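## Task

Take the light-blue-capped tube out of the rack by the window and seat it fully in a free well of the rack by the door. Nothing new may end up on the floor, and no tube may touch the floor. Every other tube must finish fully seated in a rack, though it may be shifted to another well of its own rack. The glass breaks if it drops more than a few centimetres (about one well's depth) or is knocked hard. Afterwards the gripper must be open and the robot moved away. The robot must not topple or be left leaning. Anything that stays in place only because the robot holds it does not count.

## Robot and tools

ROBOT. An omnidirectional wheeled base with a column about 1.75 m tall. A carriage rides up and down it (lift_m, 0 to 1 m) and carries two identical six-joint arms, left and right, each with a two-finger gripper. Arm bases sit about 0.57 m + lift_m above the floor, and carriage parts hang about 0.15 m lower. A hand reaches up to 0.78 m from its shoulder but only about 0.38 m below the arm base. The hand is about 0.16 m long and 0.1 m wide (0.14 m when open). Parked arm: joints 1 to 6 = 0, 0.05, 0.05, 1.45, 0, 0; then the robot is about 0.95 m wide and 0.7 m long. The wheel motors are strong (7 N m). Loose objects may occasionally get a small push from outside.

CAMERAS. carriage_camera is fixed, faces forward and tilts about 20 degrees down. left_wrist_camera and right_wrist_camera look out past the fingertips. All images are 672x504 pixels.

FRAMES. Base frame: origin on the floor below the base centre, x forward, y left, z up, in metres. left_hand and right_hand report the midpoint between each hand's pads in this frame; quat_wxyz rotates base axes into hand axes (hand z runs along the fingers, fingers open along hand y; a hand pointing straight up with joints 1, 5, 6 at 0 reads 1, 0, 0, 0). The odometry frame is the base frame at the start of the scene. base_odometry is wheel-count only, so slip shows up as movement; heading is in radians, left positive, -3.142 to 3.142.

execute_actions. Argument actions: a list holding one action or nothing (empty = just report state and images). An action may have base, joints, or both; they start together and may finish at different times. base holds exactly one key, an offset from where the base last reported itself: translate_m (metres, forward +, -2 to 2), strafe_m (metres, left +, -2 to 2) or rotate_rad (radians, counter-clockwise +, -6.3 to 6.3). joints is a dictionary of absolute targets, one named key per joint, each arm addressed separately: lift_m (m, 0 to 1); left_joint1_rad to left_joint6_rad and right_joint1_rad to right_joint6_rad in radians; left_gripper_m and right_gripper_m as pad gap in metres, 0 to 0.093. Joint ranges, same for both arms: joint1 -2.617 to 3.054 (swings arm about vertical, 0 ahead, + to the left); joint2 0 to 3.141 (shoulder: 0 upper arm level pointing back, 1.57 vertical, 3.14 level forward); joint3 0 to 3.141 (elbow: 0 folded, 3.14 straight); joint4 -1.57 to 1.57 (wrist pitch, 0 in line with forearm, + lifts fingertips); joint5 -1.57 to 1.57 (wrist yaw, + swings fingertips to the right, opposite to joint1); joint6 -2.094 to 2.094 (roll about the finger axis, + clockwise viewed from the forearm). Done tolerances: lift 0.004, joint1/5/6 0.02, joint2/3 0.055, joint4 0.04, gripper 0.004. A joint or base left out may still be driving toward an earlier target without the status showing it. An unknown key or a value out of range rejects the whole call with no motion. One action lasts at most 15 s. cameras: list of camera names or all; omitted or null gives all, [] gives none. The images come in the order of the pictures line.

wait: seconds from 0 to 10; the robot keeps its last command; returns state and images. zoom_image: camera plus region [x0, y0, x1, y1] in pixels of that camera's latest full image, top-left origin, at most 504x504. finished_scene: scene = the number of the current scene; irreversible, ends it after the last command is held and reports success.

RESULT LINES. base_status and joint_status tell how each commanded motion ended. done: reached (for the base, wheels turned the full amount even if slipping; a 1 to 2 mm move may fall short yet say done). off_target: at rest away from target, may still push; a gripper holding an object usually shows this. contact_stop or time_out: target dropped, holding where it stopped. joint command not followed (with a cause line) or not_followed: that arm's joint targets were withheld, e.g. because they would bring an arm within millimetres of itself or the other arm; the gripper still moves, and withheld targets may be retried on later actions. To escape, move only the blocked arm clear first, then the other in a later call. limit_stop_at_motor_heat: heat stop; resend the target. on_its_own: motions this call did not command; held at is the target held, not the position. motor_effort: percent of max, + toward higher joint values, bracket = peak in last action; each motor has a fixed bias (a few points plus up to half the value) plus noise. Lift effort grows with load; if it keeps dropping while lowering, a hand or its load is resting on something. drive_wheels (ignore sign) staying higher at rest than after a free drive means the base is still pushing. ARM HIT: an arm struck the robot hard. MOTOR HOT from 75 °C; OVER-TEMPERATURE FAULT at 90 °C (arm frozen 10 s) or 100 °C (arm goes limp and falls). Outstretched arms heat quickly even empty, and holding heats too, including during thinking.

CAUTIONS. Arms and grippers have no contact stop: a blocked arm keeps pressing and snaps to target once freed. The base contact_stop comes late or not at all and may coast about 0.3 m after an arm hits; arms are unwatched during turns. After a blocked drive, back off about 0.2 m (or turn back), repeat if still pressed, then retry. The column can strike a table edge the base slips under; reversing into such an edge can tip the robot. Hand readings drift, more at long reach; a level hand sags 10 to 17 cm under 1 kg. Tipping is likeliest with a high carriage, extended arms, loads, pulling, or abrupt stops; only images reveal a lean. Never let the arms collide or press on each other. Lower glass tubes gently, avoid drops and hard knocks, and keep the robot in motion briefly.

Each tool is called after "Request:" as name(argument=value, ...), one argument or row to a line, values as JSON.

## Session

Request:
execute_actions(
  actions=[],
)

Scene clock: 0.00 s.
base_odometry: x=+0.000 y=+0.000 heading=+0.000 (m, m, rad; odometry frame)
base_status: not commanded
joint_positions: lift_m=+0.301 left_joint1_rad=-0.001 left_joint2_rad=+0.039 left_joint3_rad=+0.033 left_joint4_rad=+1.441 left_joint5_rad=+0.032 left_joint6_rad=+0.049 left_gripper_m=+0.094 right_joint1_rad=-0.029 right_joint2_rad=+0.052 right_joint3_rad=+0.053 right_joint4_rad=+1.471 right_joint5_rad=-0.034 right_joint6_rad=+0.040 right_gripper_m=+0.094
joint_status: not commanded
motor_effort: lift_m=+22 drive_wheels=+0 (%)
left_hand: x=+0.3143 y=+0.3417 z=+1.2733 quat_wxyz=(+0.997, +0.017, +0.067, +0.023) (m; base frame)
right_hand: x=+0.3055 y=-0.3421 z=+1.2794 quat_wxyz=(+0.999, -0.015, +0.050, +0.006) (m; base frame)
pictures: carriage_camera, left_wrist_camera, right_wrist_camera
Images, in order (width x height): carriage_camera 672x504, left_wrist_camera 672x504, right_wrist_camera 672x504.

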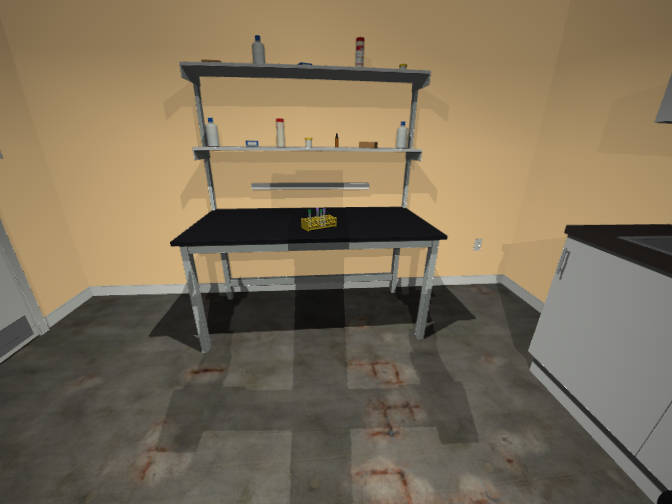

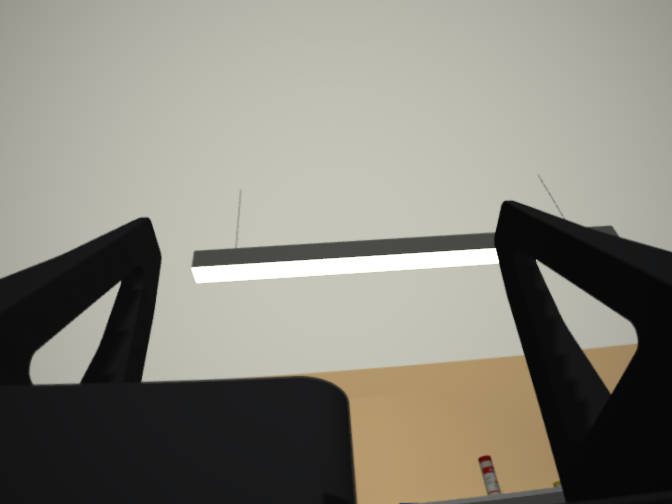

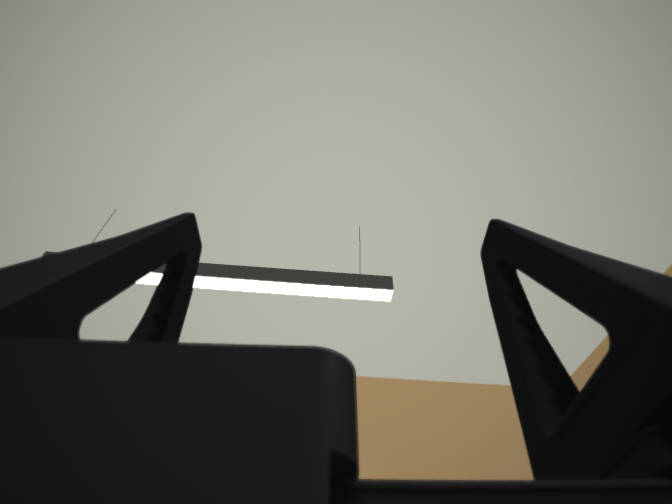

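This is the door table; the window one is behind.

Request:
execute_actions(
  actions=[
    {"base":{"rotate_rad":3.14},"joints":{"lift_m":0.52,"right_joint1_rad":0.15,"right_joint2_rad":1.65,"right_joint3_rad":1.35,"right_joint4_rad":-1.27,"right_joint5_rad":0,"right_joint6_rad":0.05,"right_gripper_m":0.03}},
  ],
  cameras=["carriage_camera"],
)

Scene clock: 4.43 s.
base_odometry: x=+0.000 y=+0.000 heading=+3.139 (m, m, rad; odometry frame)
base_status: done
joint_positions: lift_m=+0.520 left_joint1_rad=-0.001 left_joint2_rad=+0.039 left_joint3_rad=+0.033 left_joint4_rad=+1.436 left_joint5_rad=+0.032 left_joint6_rad=+0.049 left_gripper_m=+0.094 right_joint1_rad=+0.143 right_joint2_rad=+1.656 right_joint3_rad=+1.337 right_joint4_rad=-1.258 right_joint5_rad=+0.001 right_joint6_rad=+0.045 right_gripper_m=+0.030
joint_status: all done
motor_effort: lift_m=+22(28) drive_wheels=+12(23) (%)
left_hand: x=+0.3157 y=+0.3417 z=+1.4922 quat_wxyz=(+0.997, +0.018, +0.070, +0.023) (m; base frame)
right_hand: x=+0.5688 y=-0.3056 z=+1.1775 quat_wxyz=(-0.003, -0.049, +0.999, -0.001) (m; base frame)
pictures: carriage_camera
Images, in order (width x height): carriage_camera 672x504.

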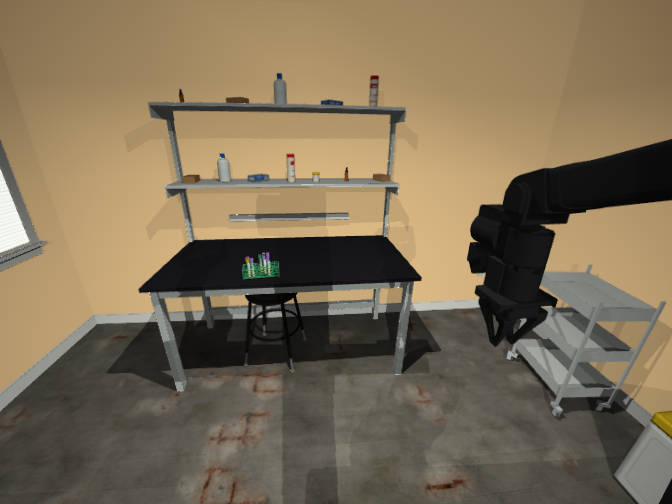

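Request:
execute_actions(
  actions=[
    {"base":{"strafe_m":0.68}},
  ],
  cameras=[],
)

Request:
execute_actions(
  actions=[
    {"base":{"translate_m":0.78}},
  ],
  cameras=["carriage_camera","right_wrist_camera"],
)

Scene clock: 8.40 s.
base_odometry: x=+0.000 y=-0.680 heading=+3.141 (m, m, rad; odometry frame)
base_status: done
joint_positions: lift_m=+0.520 left_joint1_rad=-0.001 left_joint2_rad=+0.039 left_joint3_rad=+0.033 left_joint4_rad=+1.436 left_joint5_rad=+0.032 left_joint6_rad=+0.049 left_gripper_m=+0.094 right_joint1_rad=+0.146 right_joint2_rad=+1.656 right_joint3_rad=+1.337 right_joint4_rad=-1.263 right_joint5_rad=+0.001 right_joint6_rad=+0.045 right_gripper_m=+0.030
joint_status: not commanded
motor_effort: lift_m=+22(22) drive_wheels=-12(27) (%)
left_hand: x=+0.3155 y=+0.3417 z=+1.4923 quat_wxyz=(+0.997, +0.018, +0.070, +0.023) (m; base frame)
right_hand: x=+0.5675 y=-0.3049 z=+1.1775 quat_wxyz=(-0.006, -0.051, +0.999, -0.001) (m; base frame)
pictures: none
No camera images: the call's "cameras" was empty. Leave "cameras" out to get every camera's image.

Scene clock: 12.20 s.
base_odometry: x=-0.780 y=-0.681 heading=-3.141 (m, m, rad; odometry frame)
base_status: done
joint_positions: lift_m=+0.520 left_joint1_rad=-0.001 left_joint2_rad=+0.039 left_joint3_rad=+0.033 left_joint4_rad=+1.439 left_joint5_rad=+0.032 left_joint6_rad=+0.049 left_gripper_m=+0.094 right_joint1_rad=+0.148 right_joint2_rad=+1.654 right_joint3_rad=+1.337 right_joint4_rad=-1.267 right_joint5_rad=+0.000 right_joint6_rad=+0.045 right_gripper_m=+0.030
joint_status: not commanded
motor_effort: lift_m=+22(22) drive_wheels=-10(19) (%)
left_hand: x=+0.3149 y=+0.3417 z=+1.4923 quat_wxyz=(+0.997, +0.017, +0.068, +0.023) (m; base frame)
right_hand: x=+0.5666 y=-0.3045 z=+1.1779 quat_wxyz=(-0.007, -0.051, +0.999, -0.001) (m; base frame)
pictures: carriage_camera, right_wrist_camera
Images, in order (width x height): carriage_camera 672x504, right_wrist_camera 672x504.

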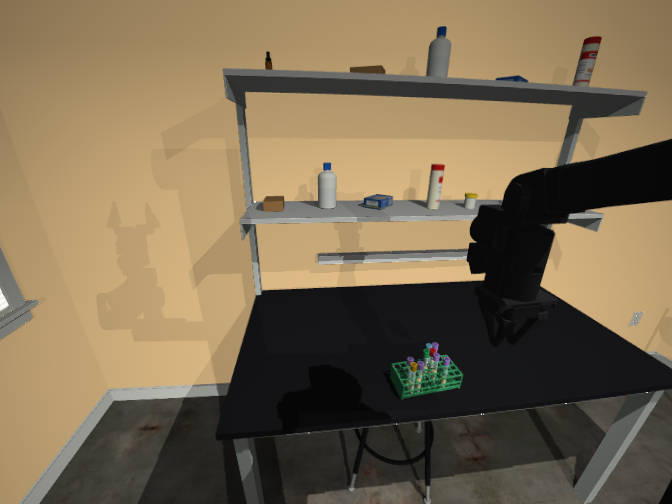

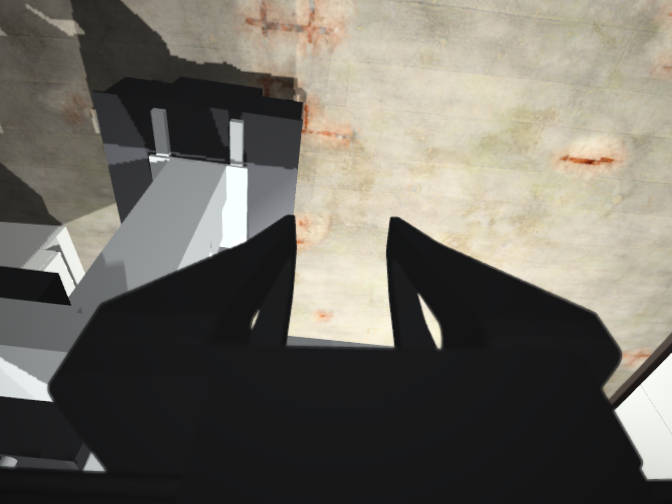

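Request:
execute_actions(
  actions=[
    {"base":{"translate_m":0.27}},
  ],
  cameras=["carriage_camera","right_wrist_camera"],
)

Request:
zoom_image(
  camera="carriage_camera",
  region=[400,340,600,490],
)

Scene clock: 14.87 s.
base_odometry: x=-1.050 y=-0.682 heading=-3.140 (m, m, rad; odometry frame)
base_status: done
joint_positions: lift_m=+0.520 left_joint1_rad=-0.001 left_joint2_rad=+0.039 left_joint3_rad=+0.033 left_joint4_rad=+1.440 left_joint5_rad=+0.032 left_joint6_rad=+0.049 left_gripper_m=+0.094 right_joint1_rad=+0.148 right_joint2_rad=+1.654 right_joint3_rad=+1.337 right_joint4_rad=-1.268 right_joint5_rad=+0.000 right_joint6_rad=+0.045 right_gripper_m=+0.030
joint_status: not commanded
motor_effort: lift_m=+22(22) drive_wheels=-9(18) (%)
left_hand: x=+0.3147 y=+0.3417 z=+1.4924 quat_wxyz=(+0.997, +0.017, +0.068, +0.023) (m; base frame)
right_hand: x=+0.5664 y=-0.3045 z=+1.1779 quat_wxyz=(-0.007, -0.051, +0.999, -0.001) (m; base frame)
pictures: carriage_camera, right_wrist_camera
Images, in order (width x height): carriage_camera 672x504, right_wrist_camera 672x504.

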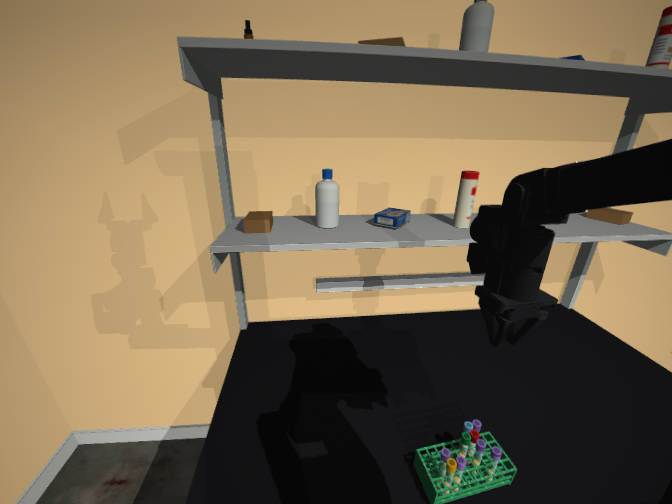

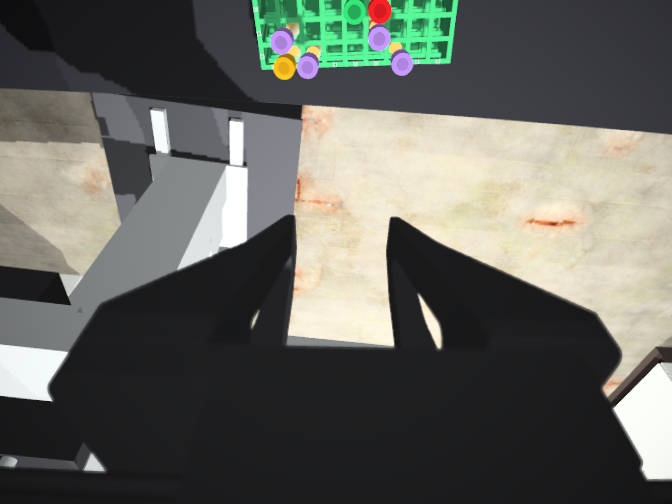

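Region (400, 340, 600, 490) of carriage_camera's 672x504 image, scaled by 2.520, with more detail than that image has; it fills the top 378 rows of this view, and the rest is white.

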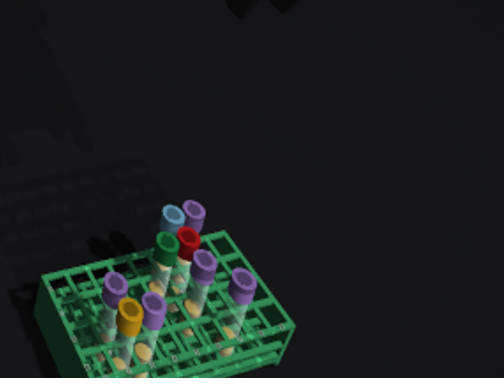

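Request:
execute_actions(
  actions=[
    {"base":{"translate_m":0.09},"joints":{"lift_m":0.46}},
  ],
  cameras=["right_wrist_camera"],
)

Request:
execute_actions(
  actions=[
    {"joints":{"right_joint6_rad":-0.74}},
  ],
  cameras=["right_wrist_camera"],
)

Scene clock: 17.23 s.
base_odometry: x=-1.140 y=-0.683 heading=-3.139 (m, m, rad; odometry frame)
base_status: done
joint_positions: lift_m=+0.460 left_joint1_rad=-0.001 left_joint2_rad=+0.039 left_joint3_rad=+0.033 left_joint4_rad=+1.440 left_joint5_rad=+0.032 left_joint6_rad=+0.049 left_gripper_m=+0.094 right_joint1_rad=+0.148 right_joint2_rad=+1.648 right_joint3_rad=+1.337 right_joint4_rad=-1.268 right_joint5_rad=+0.000 right_joint6_rad=+0.045 right_gripper_m=+0.030
joint_status: all done
motor_effort: lift_m=+21(22) drive_wheels=-9(17) (%)
left_hand: x=+0.3147 y=+0.3417 z=+1.4325 quat_wxyz=(+0.997, +0.017, +0.068, +0.023) (m; base frame)
right_hand: x=+0.5662 y=-0.3045 z=+1.1198 quat_wxyz=(-0.004, -0.051, +0.999, -0.001) (m; base frame)
pictures: right_wrist_camera
Images, in order (width x height): right_wrist_camera 672x504.

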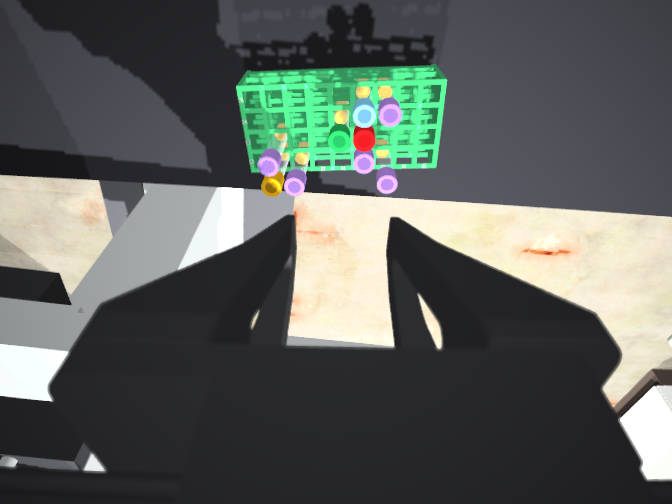

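Scene clock: 18.53 s.
base_odometry: x=-1.140 y=-0.683 heading=-3.139 (m, m, rad; odometry frame)
base_status: not commanded
joint_positions: lift_m=+0.460 left_joint1_rad=-0.001 left_joint2_rad=+0.039 left_joint3_rad=+0.033 left_joint4_rad=+1.440 left_joint5_rad=+0.032 left_joint6_rad=+0.049 left_gripper_m=+0.094 right_joint1_rad=+0.148 right_joint2_rad=+1.648 right_joint3_rad=+1.337 right_joint4_rad=-1.268 right_joint5_rad=+0.000 right_joint6_rad=-0.731 right_gripper_m=+0.030
joint_status: all done
motor_effort: lift_m=+21(21) drive_wheels=-9(9) (%)
left_hand: x=+0.3147 y=+0.3417 z=+1.4325 quat_wxyz=(+0.997, +0.017, +0.068, +0.023) (m; base frame)
right_hand: x=+0.5662 y=-0.3045 z=+1.1198 quat_wxyz=(-0.004, -0.426, +0.905, +0.001) (m; base frame)
pictures: right_wrist_camera
Images, in order (width x height): right_wrist_camera 672x504.

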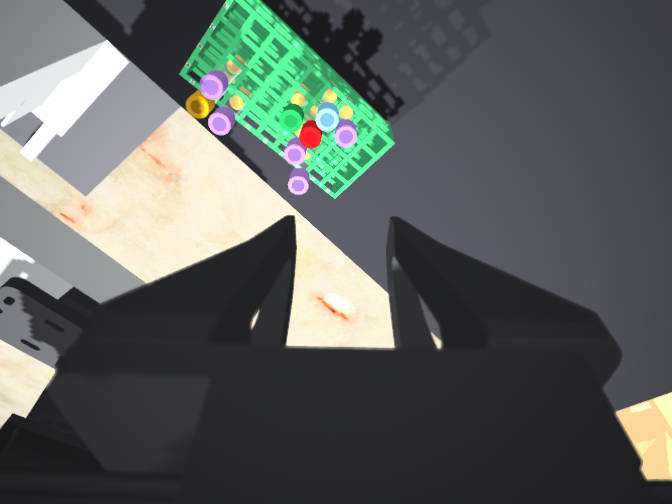

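Request:
execute_actions(
  actions=[
    {"base":{"strafe_m":-0.04},"joints":{"right_joint6_rad":1.62,"lift_m":0.42}},
  ],
  cameras=["right_wrist_camera","carriage_camera"],
)

Scene clock: 20.93 s.
base_odometry: x=-1.140 y=-0.643 heading=-3.138 (m, m, rad; odometry frame)
base_status: done
joint_positions: lift_m=+0.420 left_joint1_rad=-0.001 left_joint2_rad=+0.039 left_joint3_rad=+0.033 left_joint4_rad=+1.441 left_joint5_rad=+0.031 left_joint6_rad=+0.049 left_gripper_m=+0.094 right_joint1_rad=+0.149 right_joint2_rad=+1.648 right_joint3_rad=+1.338 right_joint4_rad=-1.269 right_joint5_rad=+0.000 right_joint6_rad=+1.611 right_gripper_m=+0.030
joint_status: all done
motor_effort: lift_m=+22(22) drive_wheels=+3(17) (%)
left_hand: x=+0.3144 y=+0.3417 z=+1.3925 quat_wxyz=(+0.997, +0.017, +0.067, +0.023) (m; base frame)
right_hand: x=+0.5663 y=-0.3040 z=+1.0799 quat_wxyz=(-0.003, +0.668, +0.745, -0.003) (m; base frame)
pictures: carriage_camera, right_wrist_camera
Images, in order (width x height): carriage_camera 672x504, right_wrist_camera 672x504.

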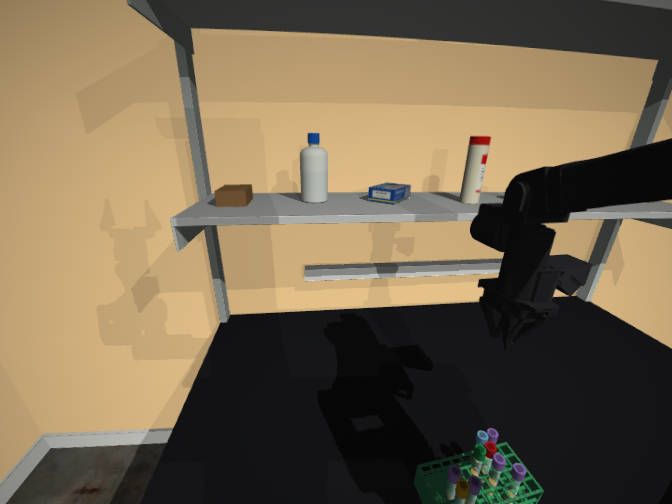

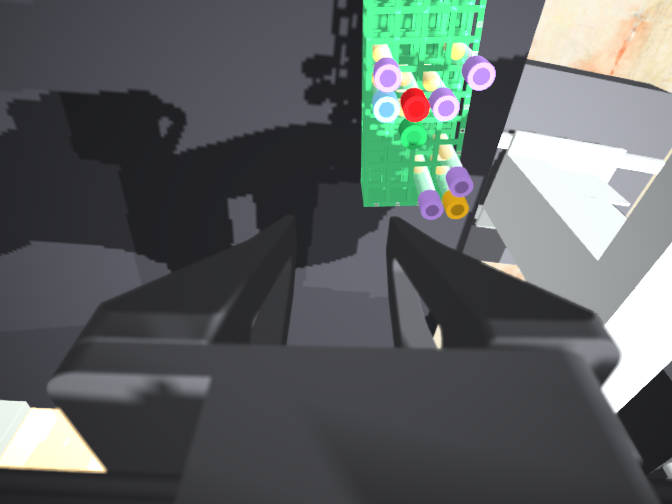

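Request:
execute_actions(
  actions=[
    {"base":{"translate_m":-0.03},"joints":{"lift_m":0.35}},
  ],
  cameras=[],
)

Request:
execute_actions(
  actions=[
    {"base":{"strafe_m":-0.02}},
  ],
  cameras=["right_wrist_camera"],
)

Scene clock: 22.37 s.
base_odometry: x=-1.111 y=-0.642 heading=-3.138 (m, m, rad; odometry frame)
base_status: done
joint_positions: lift_m=+0.350 left_joint1_rad=-0.001 left_joint2_rad=+0.039 left_joint3_rad=+0.033 left_joint4_rad=+1.442 left_joint5_rad=+0.032 left_joint6_rad=+0.049 left_gripper_m=+0.094 right_joint1_rad=+0.149 right_joint2_rad=+1.649 right_joint3_rad=+1.340 right_joint4_rad=-1.270 right_joint5_rad=+0.000 right_joint6_rad=+1.611 right_gripper_m=+0.030
joint_status: all done
motor_effort: lift_m=+21(22) drive_wheels=+0(10) (%)
left_hand: x=+0.3141 y=+0.3417 z=+1.3225 quat_wxyz=(+0.997, +0.017, +0.067, +0.023) (m; base frame)
right_hand: x=+0.5667 y=-0.3039 z=+1.0103 quat_wxyz=(-0.002, +0.668, +0.745, -0.003) (m; base frame)
pictures: none
No camera images: the call's "cameras" was empty. Leave "cameras" out to get every camera's image.

Scene clock: 23.53 s.
base_odometry: x=-1.110 y=-0.623 heading=-3.138 (m, m, rad; odometry frame)
base_status: done
joint_positions: lift_m=+0.350 left_joint1_rad=-0.001 left_joint2_rad=+0.039 left_joint3_rad=+0.033 left_joint4_rad=+1.443 left_joint5_rad=+0.032 left_joint6_rad=+0.049 left_gripper_m=+0.094 right_joint1_rad=+0.150 right_joint2_rad=+1.649 right_joint3_rad=+1.340 right_joint4_rad=-1.270 right_joint5_rad=+0.000 right_joint6_rad=+1.611 right_gripper_m=+0.030
joint_status: not commanded
motor_effort: lift_m=+21(21) drive_wheels=-2(10) (%)
left_hand: x=+0.3140 y=+0.3417 z=+1.3226 quat_wxyz=(+0.997, +0.017, +0.067, +0.023) (m; base frame)
right_hand: x=+0.5668 y=-0.3037 z=+1.0103 quat_wxyz=(-0.002, +0.667, +0.745, -0.003) (m; base frame)
pictures: right_wrist_camera
Images, in order (width x height): right_wrist_camera 672x504.

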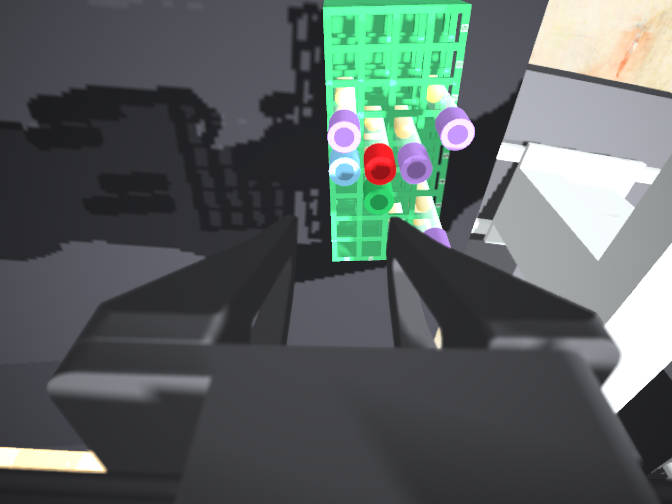

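Request:
execute_actions(
  actions=[
    {"joints":{"lift_m":0.285}},
  ],
  cameras=["right_wrist_camera"],
)

Scene clock: 24.53 s.
base_odometry: x=-1.110 y=-0.623 heading=-3.138 (m, m, rad; odometry frame)
base_status: not commanded
joint_positions: lift_m=+0.285 left_joint1_rad=-0.001 left_joint2_rad=+0.039 left_joint3_rad=+0.033 left_joint4_rad=+1.442 left_joint5_rad=+0.032 left_joint6_rad=+0.049 left_gripper_m=+0.094 right_joint1_rad=+0.150 right_joint2_rad=+1.649 right_joint3_rad=+1.340 right_joint4_rad=-1.269 right_joint5_rad=+0.000 right_joint6_rad=+1.611 right_gripper_m=+0.030
joint_status: all done
motor_effort: lift_m=+21(22) drive_wheels=-3(3) (%)
left_hand: x=+0.3142 y=+0.3417 z=+1.2576 quat_wxyz=(+0.997, +0.017, +0.067, +0.023) (m; base frame)
right_hand: x=+0.5669 y=-0.3037 z=+0.9455 quat_wxyz=(-0.002, +0.667, +0.745, -0.003) (m; base frame)
pictures: right_wrist_camera
Images, in order (width x height): right_wrist_camera 672x504.

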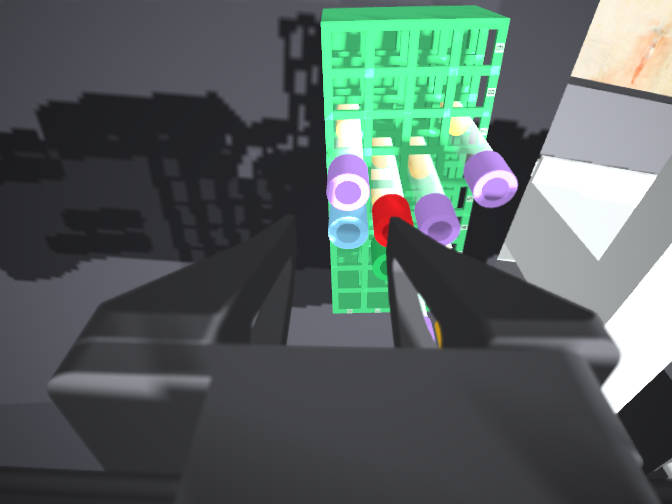

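Request:
execute_actions(
  actions=[
    {"joints":{"lift_m":0.245}},
  ],
  cameras=["right_wrist_camera","carriage_camera"],
)

Scene clock: 25.47 s.
base_odometry: x=-1.110 y=-0.623 heading=-3.138 (m, m, rad; odometry frame)
base_status: not commanded
joint_positions: lift_m=+0.245 left_joint1_rad=-0.001 left_joint2_rad=+0.039 left_joint3_rad=+0.033 left_joint4_rad=+1.442 left_joint5_rad=+0.032 left_joint6_rad=+0.049 left_gripper_m=+0.094 right_joint1_rad=+0.150 right_joint2_rad=+1.650 right_joint3_rad=+1.340 right_joint4_rad=-1.270 right_joint5_rad=+0.000 right_joint6_rad=+1.611 right_gripper_m=+0.030
joint_status: all done
motor_effort: lift_m=+21(22) drive_wheels=-3(3) (%)
left_hand: x=+0.3142 y=+0.3417 z=+1.2175 quat_wxyz=(+0.997, +0.017, +0.067, +0.023) (m; base frame)
right_hand: x=+0.5668 y=-0.3037 z=+0.9051 quat_wxyz=(-0.003, +0.667, +0.745, -0.003) (m; base frame)
pictures: carriage_camera, right_wrist_camera
Images, in order (width x height): carriage_camera 672x504, right_wrist_camera 672x504.

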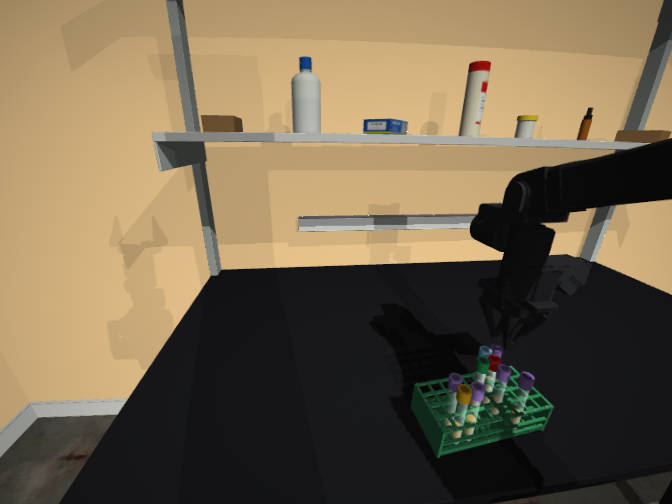

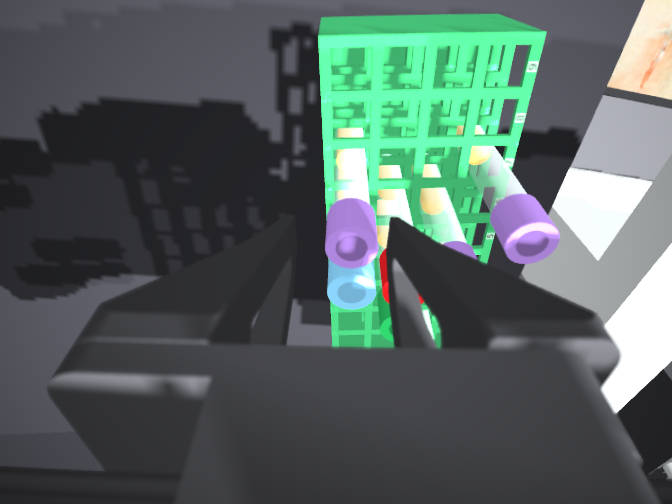

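Request:
execute_actions(
  actions=[
    {"joints":{"lift_m":0.222}},
  ],
  cameras=["right_wrist_camera"],
)

Request:
execute_actions(
  actions=[
    {"joints":{"right_gripper_m":0.008}},
  ],
  cameras=[],
)

Request:
execute_actions(
  actions=[
    {"joints":{"lift_m":0.3}},
  ],
  cameras=["right_wrist_camera"],
)

Scene clock: 26.27 s.
base_odometry: x=-1.110 y=-0.623 heading=-3.138 (m, m, rad; odometry frame)
base_status: not commanded
joint_positions: lift_m=+0.222 left_joint1_rad=-0.001 left_joint2_rad=+0.039 left_joint3_rad=+0.033 left_joint4_rad=+1.441 left_joint5_rad=+0.032 left_joint6_rad=+0.049 left_gripper_m=+0.094 right_joint1_rad=+0.150 right_joint2_rad=+1.650 right_joint3_rad=+1.340 right_joint4_rad=-1.269 right_joint5_rad=+0.000 right_joint6_rad=+1.611 right_gripper_m=+0.030
joint_status: all done
motor_effort: lift_m=+21(22) drive_wheels=-3(3) (%)
left_hand: x=+0.3143 y=+0.3417 z=+1.1946 quat_wxyz=(+0.997, +0.017, +0.067, +0.023) (m; base frame)
right_hand: x=+0.5669 y=-0.3037 z=+0.8820 quat_wxyz=(-0.003, +0.667, +0.745, -0.003) (m; base frame)
pictures: right_wrist_camera
Images, in order (width x height): right_wrist_camera 672x504.

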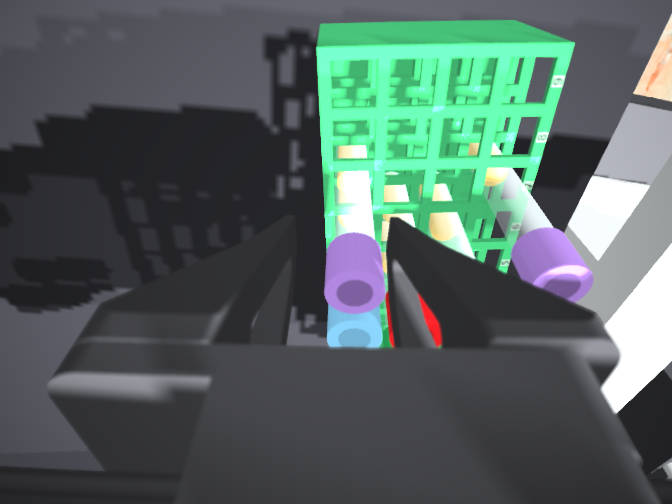

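Scene clock: 26.77 s.
base_odometry: x=-1.110 y=-0.623 heading=-3.138 (m, m, rad; odometry frame)
base_status: not commanded
joint_positions: lift_m=+0.222 left_joint1_rad=-0.001 left_joint2_rad=+0.039 left_joint3_rad=+0.033 left_joint4_rad=+1.441 left_joint5_rad=+0.032 left_joint6_rad=+0.049 left_gripper_m=+0.094 right_joint1_rad=+0.150 right_joint2_rad=+1.650 right_joint3_rad=+1.340 right_joint4_rad=-1.272 right_joint5_rad=+0.001 right_joint6_rad=+1.611 right_gripper_m=+0.016
joint_status: right_gripper_m off_target (ended at +0.016, target +0.008)
motor_effort: lift_m=+21(21) drive_wheels=-3(3) (%)
left_hand: x=+0.3143 y=+0.3417 z=+1.1946 quat_wxyz=(+0.997, +0.017, +0.067, +0.023) (m; base frame)
right_hand: x=+0.5663 y=-0.3039 z=+0.8820 quat_wxyz=(-0.003, +0.667, +0.745, -0.004) (m; base frame)
pictures: none
No camera images: the call's "cameras" was empty. Leave "cameras" out to get every camera's image.

Scene clock: 27.60 s.
base_odometry: x=-1.110 y=-0.623 heading=-3.138 (m, m, rad; odometry frame)
base_status: not commanded
joint_positions: lift_m=+0.300 left_joint1_rad=-0.001 left_joint2_rad=+0.039 left_joint3_rad=+0.033 left_joint4_rad=+1.441 left_joint5_rad=+0.032 left_joint6_rad=+0.049 left_gripper_m=+0.094 right_joint1_rad=+0.150 right_joint2_rad=+1.649 right_joint3_rad=+1.340 right_joint4_rad=-1.270 right_joint5_rad=+0.001 right_joint6_rad=+1.611 right_gripper_m=+0.016
joint_status: all done
motor_effort: lift_m=+22(27) drive_wheels=-3(3) (%)
left_hand: x=+0.3143 y=+0.3417 z=+1.2724 quat_wxyz=(+0.997, +0.017, +0.067, +0.023) (m; base frame)
right_hand: x=+0.5667 y=-0.3038 z=+0.9601 quat_wxyz=(-0.002, +0.667, +0.745, -0.003) (m; base frame)
pictures: right_wrist_camera
Images, in order (width x height): right_wrist_camera 672x504.

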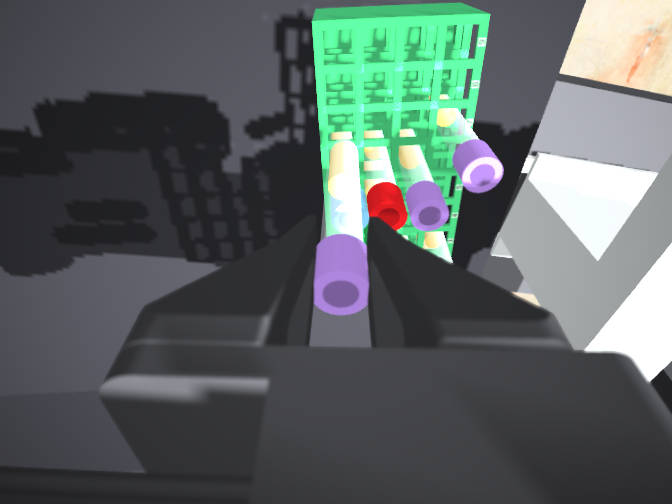

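Request:
execute_actions(
  actions=[
    {"base":{"strafe_m":-0.042}},
  ],
  cameras=[],
)

Request:
execute_actions(
  actions=[
    {"base":{"translate_m":0.003},"joints":{"lift_m":0.27}},
  ],
  cameras=["right_wrist_camera","carriage_camera"],
)

Request:
zoom_image(
  camera="right_wrist_camera",
  region=[240,20,480,240],
)

Scene clock: 28.97 s.
base_odometry: x=-1.110 y=-0.581 heading=-3.139 (m, m, rad; odometry frame)
base_status: done
joint_positions: lift_m=+0.300 left_joint1_rad=-0.001 left_joint2_rad=+0.039 left_joint3_rad=+0.033 left_joint4_rad=+1.441 left_joint5_rad=+0.032 left_joint6_rad=+0.049 left_gripper_m=+0.094 right_joint1_rad=+0.151 right_joint2_rad=+1.649 right_joint3_rad=+1.340 right_joint4_rad=-1.270 right_joint5_rad=+0.000 right_joint6_rad=+1.611 right_gripper_m=+0.016
joint_status: not commanded
motor_effort: lift_m=+22(22) drive_wheels=-5(9) (%)
left_hand: x=+0.3143 y=+0.3417 z=+1.2724 quat_wxyz=(+0.997, +0.017, +0.067, +0.023) (m; base frame)
right_hand: x=+0.5667 y=-0.3037 z=+0.9601 quat_wxyz=(-0.002, +0.667, +0.745, -0.003) (m; base frame)
pictures: none
No camera images: the call's "cameras" was empty. Leave "cameras" out to get every camera's image.

Scene clock: 29.93 s.
base_odometry: x=-1.113 y=-0.581 heading=-3.139 (m, m, rad; odometry frame)
base_status: done
joint_positions: lift_m=+0.270 left_joint1_rad=-0.001 left_joint2_rad=+0.039 left_joint3_rad=+0.033 left_joint4_rad=+1.441 left_joint5_rad=+0.032 left_joint6_rad=+0.049 left_gripper_m=+0.094 right_joint1_rad=+0.151 right_joint2_rad=+1.649 right_joint3_rad=+1.342 right_joint4_rad=-1.267 right_joint5_rad=+0.000 right_joint6_rad=+1.611 right_gripper_m=+0.016
joint_status: all done
motor_effort: lift_m=+20(23) drive_wheels=+4(5) (%)
left_hand: x=+0.3143 y=+0.3417 z=+1.2426 quat_wxyz=(+0.997, +0.017, +0.067, +0.023) (m; base frame)
right_hand: x=+0.5676 y=-0.3035 z=+0.9307 quat_wxyz=(-0.001, +0.667, +0.745, -0.002) (m; base frame)
pictures: carriage_camera, right_wrist_camera
Images, in order (width x height): carriage_camera 672x504, right_wrist_camera 672x504.

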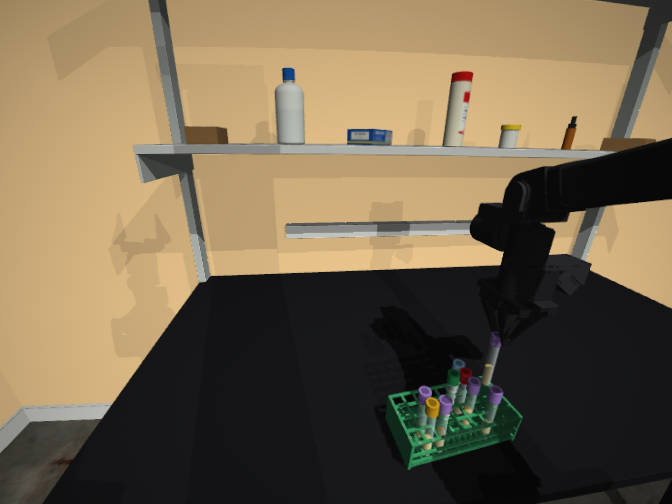

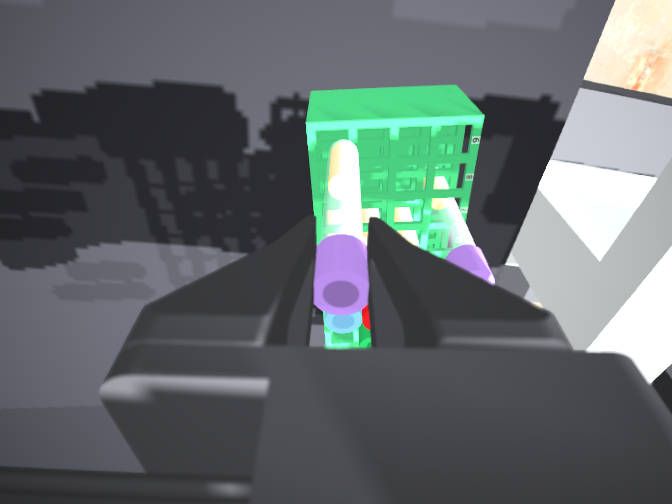

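Region (240, 20, 480, 240) of right_wrist_camera's 672x504 image, scaled by 2.100, with more detail than that image has; it fills the top 462 rows of this view, and the rest is white.

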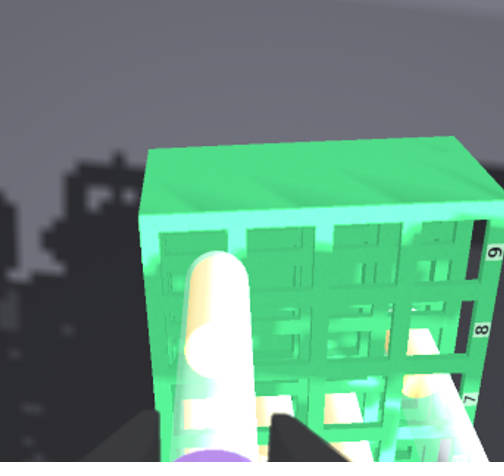

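Request:
execute_actions(
  actions=[
    {"joints":{"lift_m":0.285}},
  ],
  cameras=[],
)

Request:
execute_actions(
  actions=[
    {"base":{"translate_m":0.006}},
  ],
  cameras=[],
)

Request:
execute_actions(
  actions=[
    {"joints":{"lift_m":0.262}},
  ],
  cameras=["right_wrist_camera"],
)

Request:
zoom_image(
  camera="right_wrist_camera",
  region=[240,20,480,240],
)

Scene clock: 30.93 s.
base_odometry: x=-1.113 y=-0.581 heading=-3.139 (m, m, rad; odometry frame)
base_status: not commanded
joint_positions: lift_m=+0.285 left_joint1_rad=-0.001 left_joint2_rad=+0.039 left_joint3_rad=+0.033 left_joint4_rad=+1.441 left_joint5_rad=+0.032 left_joint6_rad=+0.049 left_gripper_m=+0.094 right_joint1_rad=+0.151 right_joint2_rad=+1.646 right_joint3_rad=+1.342 right_joint4_rad=-1.268 right_joint5_rad=+0.000 right_joint6_rad=+1.611 right_gripper_m=+0.016
joint_status: all done
motor_effort: lift_m=+22(28) drive_wheels=+4(4) (%)
left_hand: x=+0.3143 y=+0.3417 z=+1.2574 quat_wxyz=(+0.997, +0.017, +0.067, +0.023) (m; base frame)
right_hand: x=+0.5675 y=-0.3035 z=+0.9463 quat_wxyz=(-0.001, +0.667, +0.745, -0.001) (m; base frame)
pictures: none
No camera images: the call's "cameras" was empty. Leave "cameras" out to get every camera's image.

Scene clock: 31.93 s.
base_odometry: x=-1.118 y=-0.580 heading=-3.140 (m, m, rad; odometry frame)
base_status: done
joint_positions: lift_m=+0.285 left_joint1_rad=-0.001 left_joint2_rad=+0.039 left_joint3_rad=+0.033 left_joint4_rad=+1.440 left_joint5_rad=+0.032 left_joint6_rad=+0.049 left_gripper_m=+0.094 right_joint1_rad=+0.151 right_joint2_rad=+1.646 right_joint3_rad=+1.342 right_joint4_rad=-1.268 right_joint5_rad=+0.000 right_joint6_rad=+1.611 right_gripper_m=+0.016
joint_status: not commanded
motor_effort: lift_m=+23(23) drive_wheels=+5(8) (%)
left_hand: x=+0.3145 y=+0.3417 z=+1.2574 quat_wxyz=(+0.997, +0.017, +0.068, +0.023) (m; base frame)
right_hand: x=+0.5675 y=-0.3035 z=+0.9464 quat_wxyz=(+0.000, +0.667, +0.745, -0.001) (m; base frame)
pictures: none
No camera images: the call's "cameras" was empty. Leave "cameras" out to get every camera's image.

Scene clock: 32.53 s.
base_odometry: x=-1.118 y=-0.580 heading=-3.140 (m, m, rad; odometry frame)
base_status: not commanded
joint_positions: lift_m=+0.262 left_joint1_rad=-0.001 left_joint2_rad=+0.039 left_joint3_rad=+0.033 left_joint4_rad=+1.440 left_joint5_rad=+0.032 left_joint6_rad=+0.049 left_gripper_m=+0.094 right_joint1_rad=+0.151 right_joint2_rad=+1.649 right_joint3_rad=+1.342 right_joint4_rad=-1.268 right_joint5_rad=+0.000 right_joint6_rad=+1.612 right_gripper_m=+0.016
joint_status: all done
motor_effort: lift_m=+21(22) drive_wheels=+5(5) (%)
left_hand: x=+0.3146 y=+0.3417 z=+1.2345 quat_wxyz=(+0.997, +0.017, +0.068, +0.023) (m; base frame)
right_hand: x=+0.5676 y=-0.3035 z=+0.9225 quat_wxyz=(-0.001, +0.667, +0.745, -0.002) (m; base frame)
pictures: right_wrist_camera
Images, in order (width x height): right_wrist_camera 672x504.

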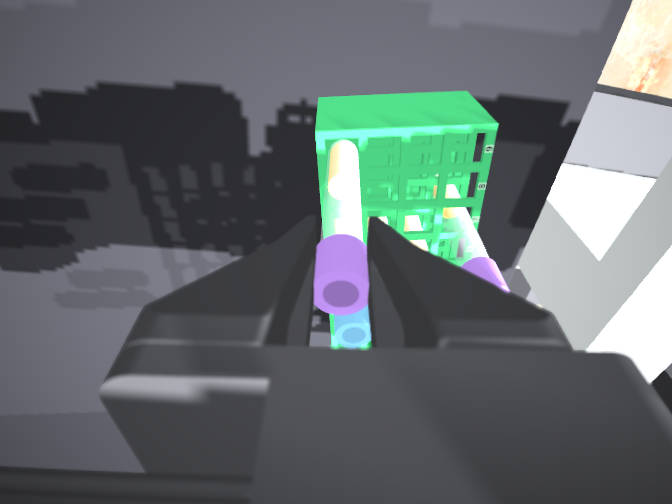

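Region (240, 20, 480, 240) of right_wrist_camera's 672x504 image, scaled by 2.100, with more detail than that image has; it fills the top 462 rows of this view, and the rest is white.

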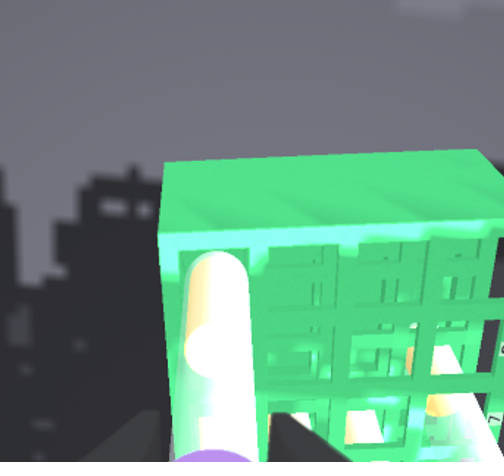

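Request:
execute_actions(
  actions=[
    {"joints":{"lift_m":0.245}},
  ],
  cameras=["right_wrist_camera","carriage_camera"],
)

Request:
zoom_image(
  camera="carriage_camera",
  region=[400,320,560,440],
)

Scene clock: 33.47 s.
base_odometry: x=-1.118 y=-0.580 heading=-3.140 (m, m, rad; odometry frame)
base_status: not commanded
joint_positions: lift_m=+0.245 left_joint1_rad=-0.001 left_joint2_rad=+0.039 left_joint3_rad=+0.033 left_joint4_rad=+1.440 left_joint5_rad=+0.032 left_joint6_rad=+0.049 left_gripper_m=+0.094 right_joint1_rad=+0.151 right_joint2_rad=+1.650 right_joint3_rad=+1.342 right_joint4_rad=-1.268 right_joint5_rad=+0.000 right_joint6_rad=+1.612 right_gripper_m=+0.016
joint_status: all done
motor_effort: lift_m=+22(22) drive_wheels=+5(5) (%)
left_hand: x=+0.3145 y=+0.3417 z=+1.2175 quat_wxyz=(+0.997, +0.017, +0.068, +0.023) (m; base frame)
right_hand: x=+0.5674 y=-0.3035 z=+0.9053 quat_wxyz=(-0.002, +0.667, +0.745, -0.002) (m; base frame)
pictures: carriage_camera, right_wrist_camera
Images, in order (width x height): carriage_camera 672x504, right_wrist_camera 672x504.

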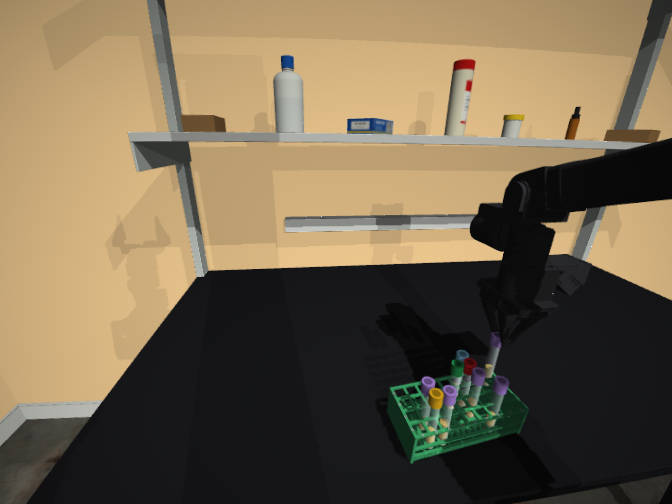

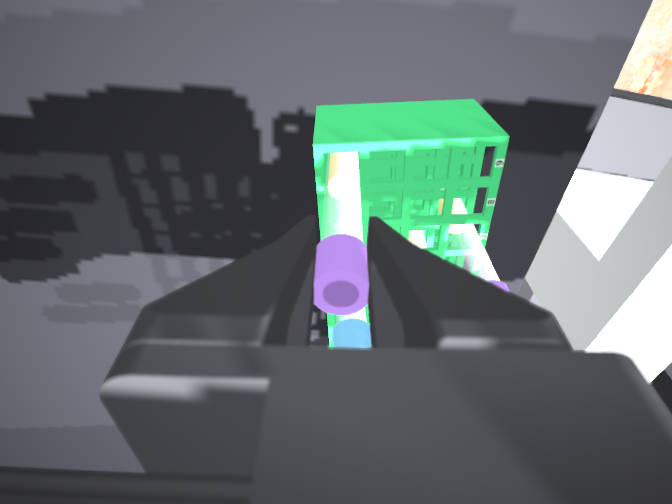

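Region (400, 320, 560, 440) of carriage_camera's 672x504 image, scaled by 3.150, with more detail than that image has; it fills the top 378 rows of this view, and the rest is white.

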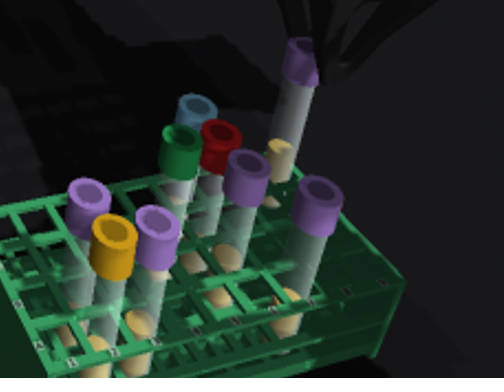

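Entering. Finish.

Request:
execute_actions(
  actions=[
    {"joints":{"lift_m":0.226}},
  ],
  cameras=["right_wrist_camera"],
)

Request:
execute_actions(
  actions=[
    {"joints":{"right_gripper_m":0.03}},
  ],
  cameras=[],
)

Request:
execute_actions(
  actions=[
    {"joints":{"lift_m":0.29}},
  ],
  cameras=[],
)

Request:
execute_actions(
  actions=[
    {"base":{"strafe_m":0.063},"joints":{"right_joint6_rad":0.05}},
  ],
  cameras=["right_wrist_camera","carriage_camera"],
)

Scene clock: 34.53 s.
base_odometry: x=-1.118 y=-0.580 heading=-3.140 (m, m, rad; odometry frame)
base_status: not commanded
joint_positions: lift_m=+0.226 left_joint1_rad=-0.001 left_joint2_rad=+0.039 left_joint3_rad=+0.033 left_joint4_rad=+1.440 left_joint5_rad=+0.032 left_joint6_rad=+0.049 left_gripper_m=+0.094 right_joint1_rad=+0.151 right_joint2_rad=+1.651 right_joint3_rad=+1.342 right_joint4_rad=-1.268 right_joint5_rad=+0.000 right_joint6_rad=+1.612 right_gripper_m=+0.016
joint_status: all done
motor_effort: lift_m=+21(22) drive_wheels=+5(5) (%)
left_hand: x=+0.3145 y=+0.3417 z=+1.1985 quat_wxyz=(+0.997, +0.017, +0.068, +0.023) (m; base frame)
right_hand: x=+0.5675 y=-0.3035 z=+0.8862 quat_wxyz=(-0.002, +0.667, +0.745, -0.002) (m; base frame)
pictures: right_wrist_camera
Images, in order (width x height): right_wrist_camera 672x504.

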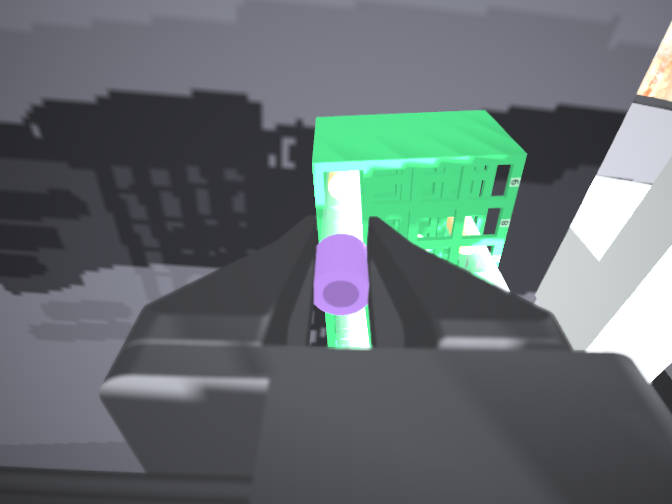

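Scene clock: 35.03 s.
base_odometry: x=-1.118 y=-0.580 heading=-3.140 (m, m, rad; odometry frame)
base_status: not commanded
joint_positions: lift_m=+0.226 left_joint1_rad=-0.001 left_joint2_rad=+0.039 left_joint3_rad=+0.033 left_joint4_rad=+1.440 left_joint5_rad=+0.032 left_joint6_rad=+0.049 left_gripper_m=+0.094 right_joint1_rad=+0.151 right_joint2_rad=+1.651 right_joint3_rad=+1.342 right_joint4_rad=-1.268 right_joint5_rad=+0.000 right_joint6_rad=+1.612 right_gripper_m=+0.030
joint_status: all done
motor_effort: lift_m=+21(21) drive_wheels=+5(5) (%)
left_hand: x=+0.3145 y=+0.3417 z=+1.1985 quat_wxyz=(+0.997, +0.017, +0.068, +0.023) (m; base frame)
right_hand: x=+0.5675 y=-0.3035 z=+0.8862 quat_wxyz=(-0.002, +0.667, +0.745, -0.002) (m; base frame)
pictures: none
No camera images: the call's "cameras" was empty. Leave "cameras" out to get every camera's image.

Scene clock: 35.83 s.
base_odometry: x=-1.118 y=-0.580 heading=-3.140 (m, m, rad; odometry frame)
base_status: not commanded
joint_positions: lift_m=+0.290 left_joint1_rad=-0.001 left_joint2_rad=+0.039 left_joint3_rad=+0.033 left_joint4_rad=+1.440 left_joint5_rad=+0.032 left_joint6_rad=+0.049 left_gripper_m=+0.094 right_joint1_rad=+0.151 right_joint2_rad=+1.648 right_joint3_rad=+1.342 right_joint4_rad=-1.268 right_joint5_rad=+0.000 right_joint6_rad=+1.612 right_gripper_m=+0.030
joint_status: all done
motor_effort: lift_m=+23(28) drive_wheels=+5(5) (%)
left_hand: x=+0.3145 y=+0.3417 z=+1.2623 quat_wxyz=(+0.997, +0.017, +0.068, +0.023) (m; base frame)
right_hand: x=+0.5674 y=-0.3035 z=+0.9507 quat_wxyz=(-0.001, +0.667, +0.745, -0.002) (m; base frame)
pictures: none
No camera images: the call's "cameras" was empty. Leave "cameras" out to get every camera's image.

Scene clock: 37.57 s.
base_odometry: x=-1.119 y=-0.643 heading=-3.141 (m, m, rad; odometry frame)
base_status: done
joint_positions: lift_m=+0.290 left_joint1_rad=-0.001 left_joint2_rad=+0.039 left_joint3_rad=+0.033 left_joint4_rad=+1.441 left_joint5_rad=+0.032 left_joint6_rad=+0.049 left_gripper_m=+0.094 right_joint1_rad=+0.151 right_joint2_rad=+1.648 right_joint3_rad=+1.342 right_joint4_rad=-1.268 right_joint5_rad=+0.000 right_joint6_rad=+0.058 right_gripper_m=+0.030
joint_status: all done
motor_effort: lift_m=+23(23) drive_wheels=+6(17) (%)
left_hand: x=+0.3144 y=+0.3417 z=+1.2623 quat_wxyz=(+0.997, +0.017, +0.067, +0.023) (m; base frame)
right_hand: x=+0.5674 y=-0.3035 z=+0.9507 quat_wxyz=(-0.002, -0.046, +0.999, +0.000) (m; base frame)
pictures: carriage_camera, right_wrist_camera
Images, in order (width x height): carriage_camera 672x504, right_wrist_camera 672x504.

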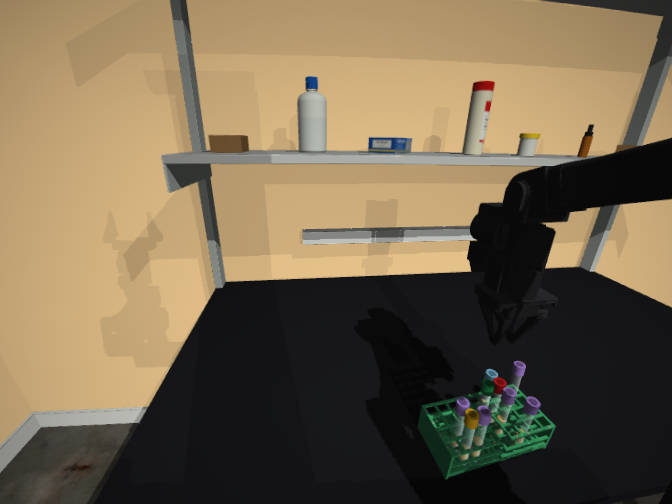

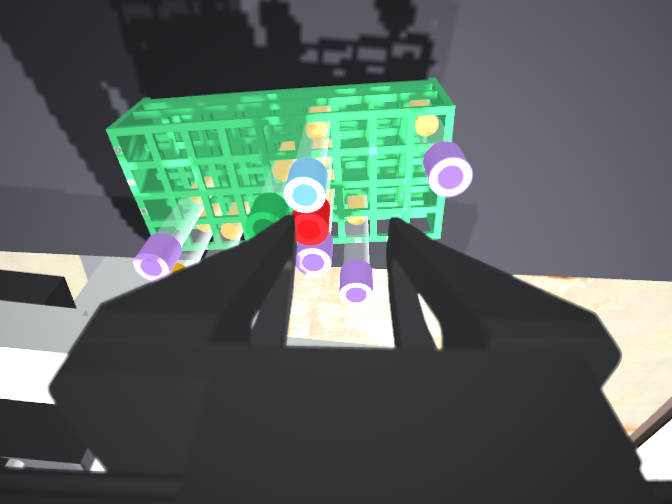

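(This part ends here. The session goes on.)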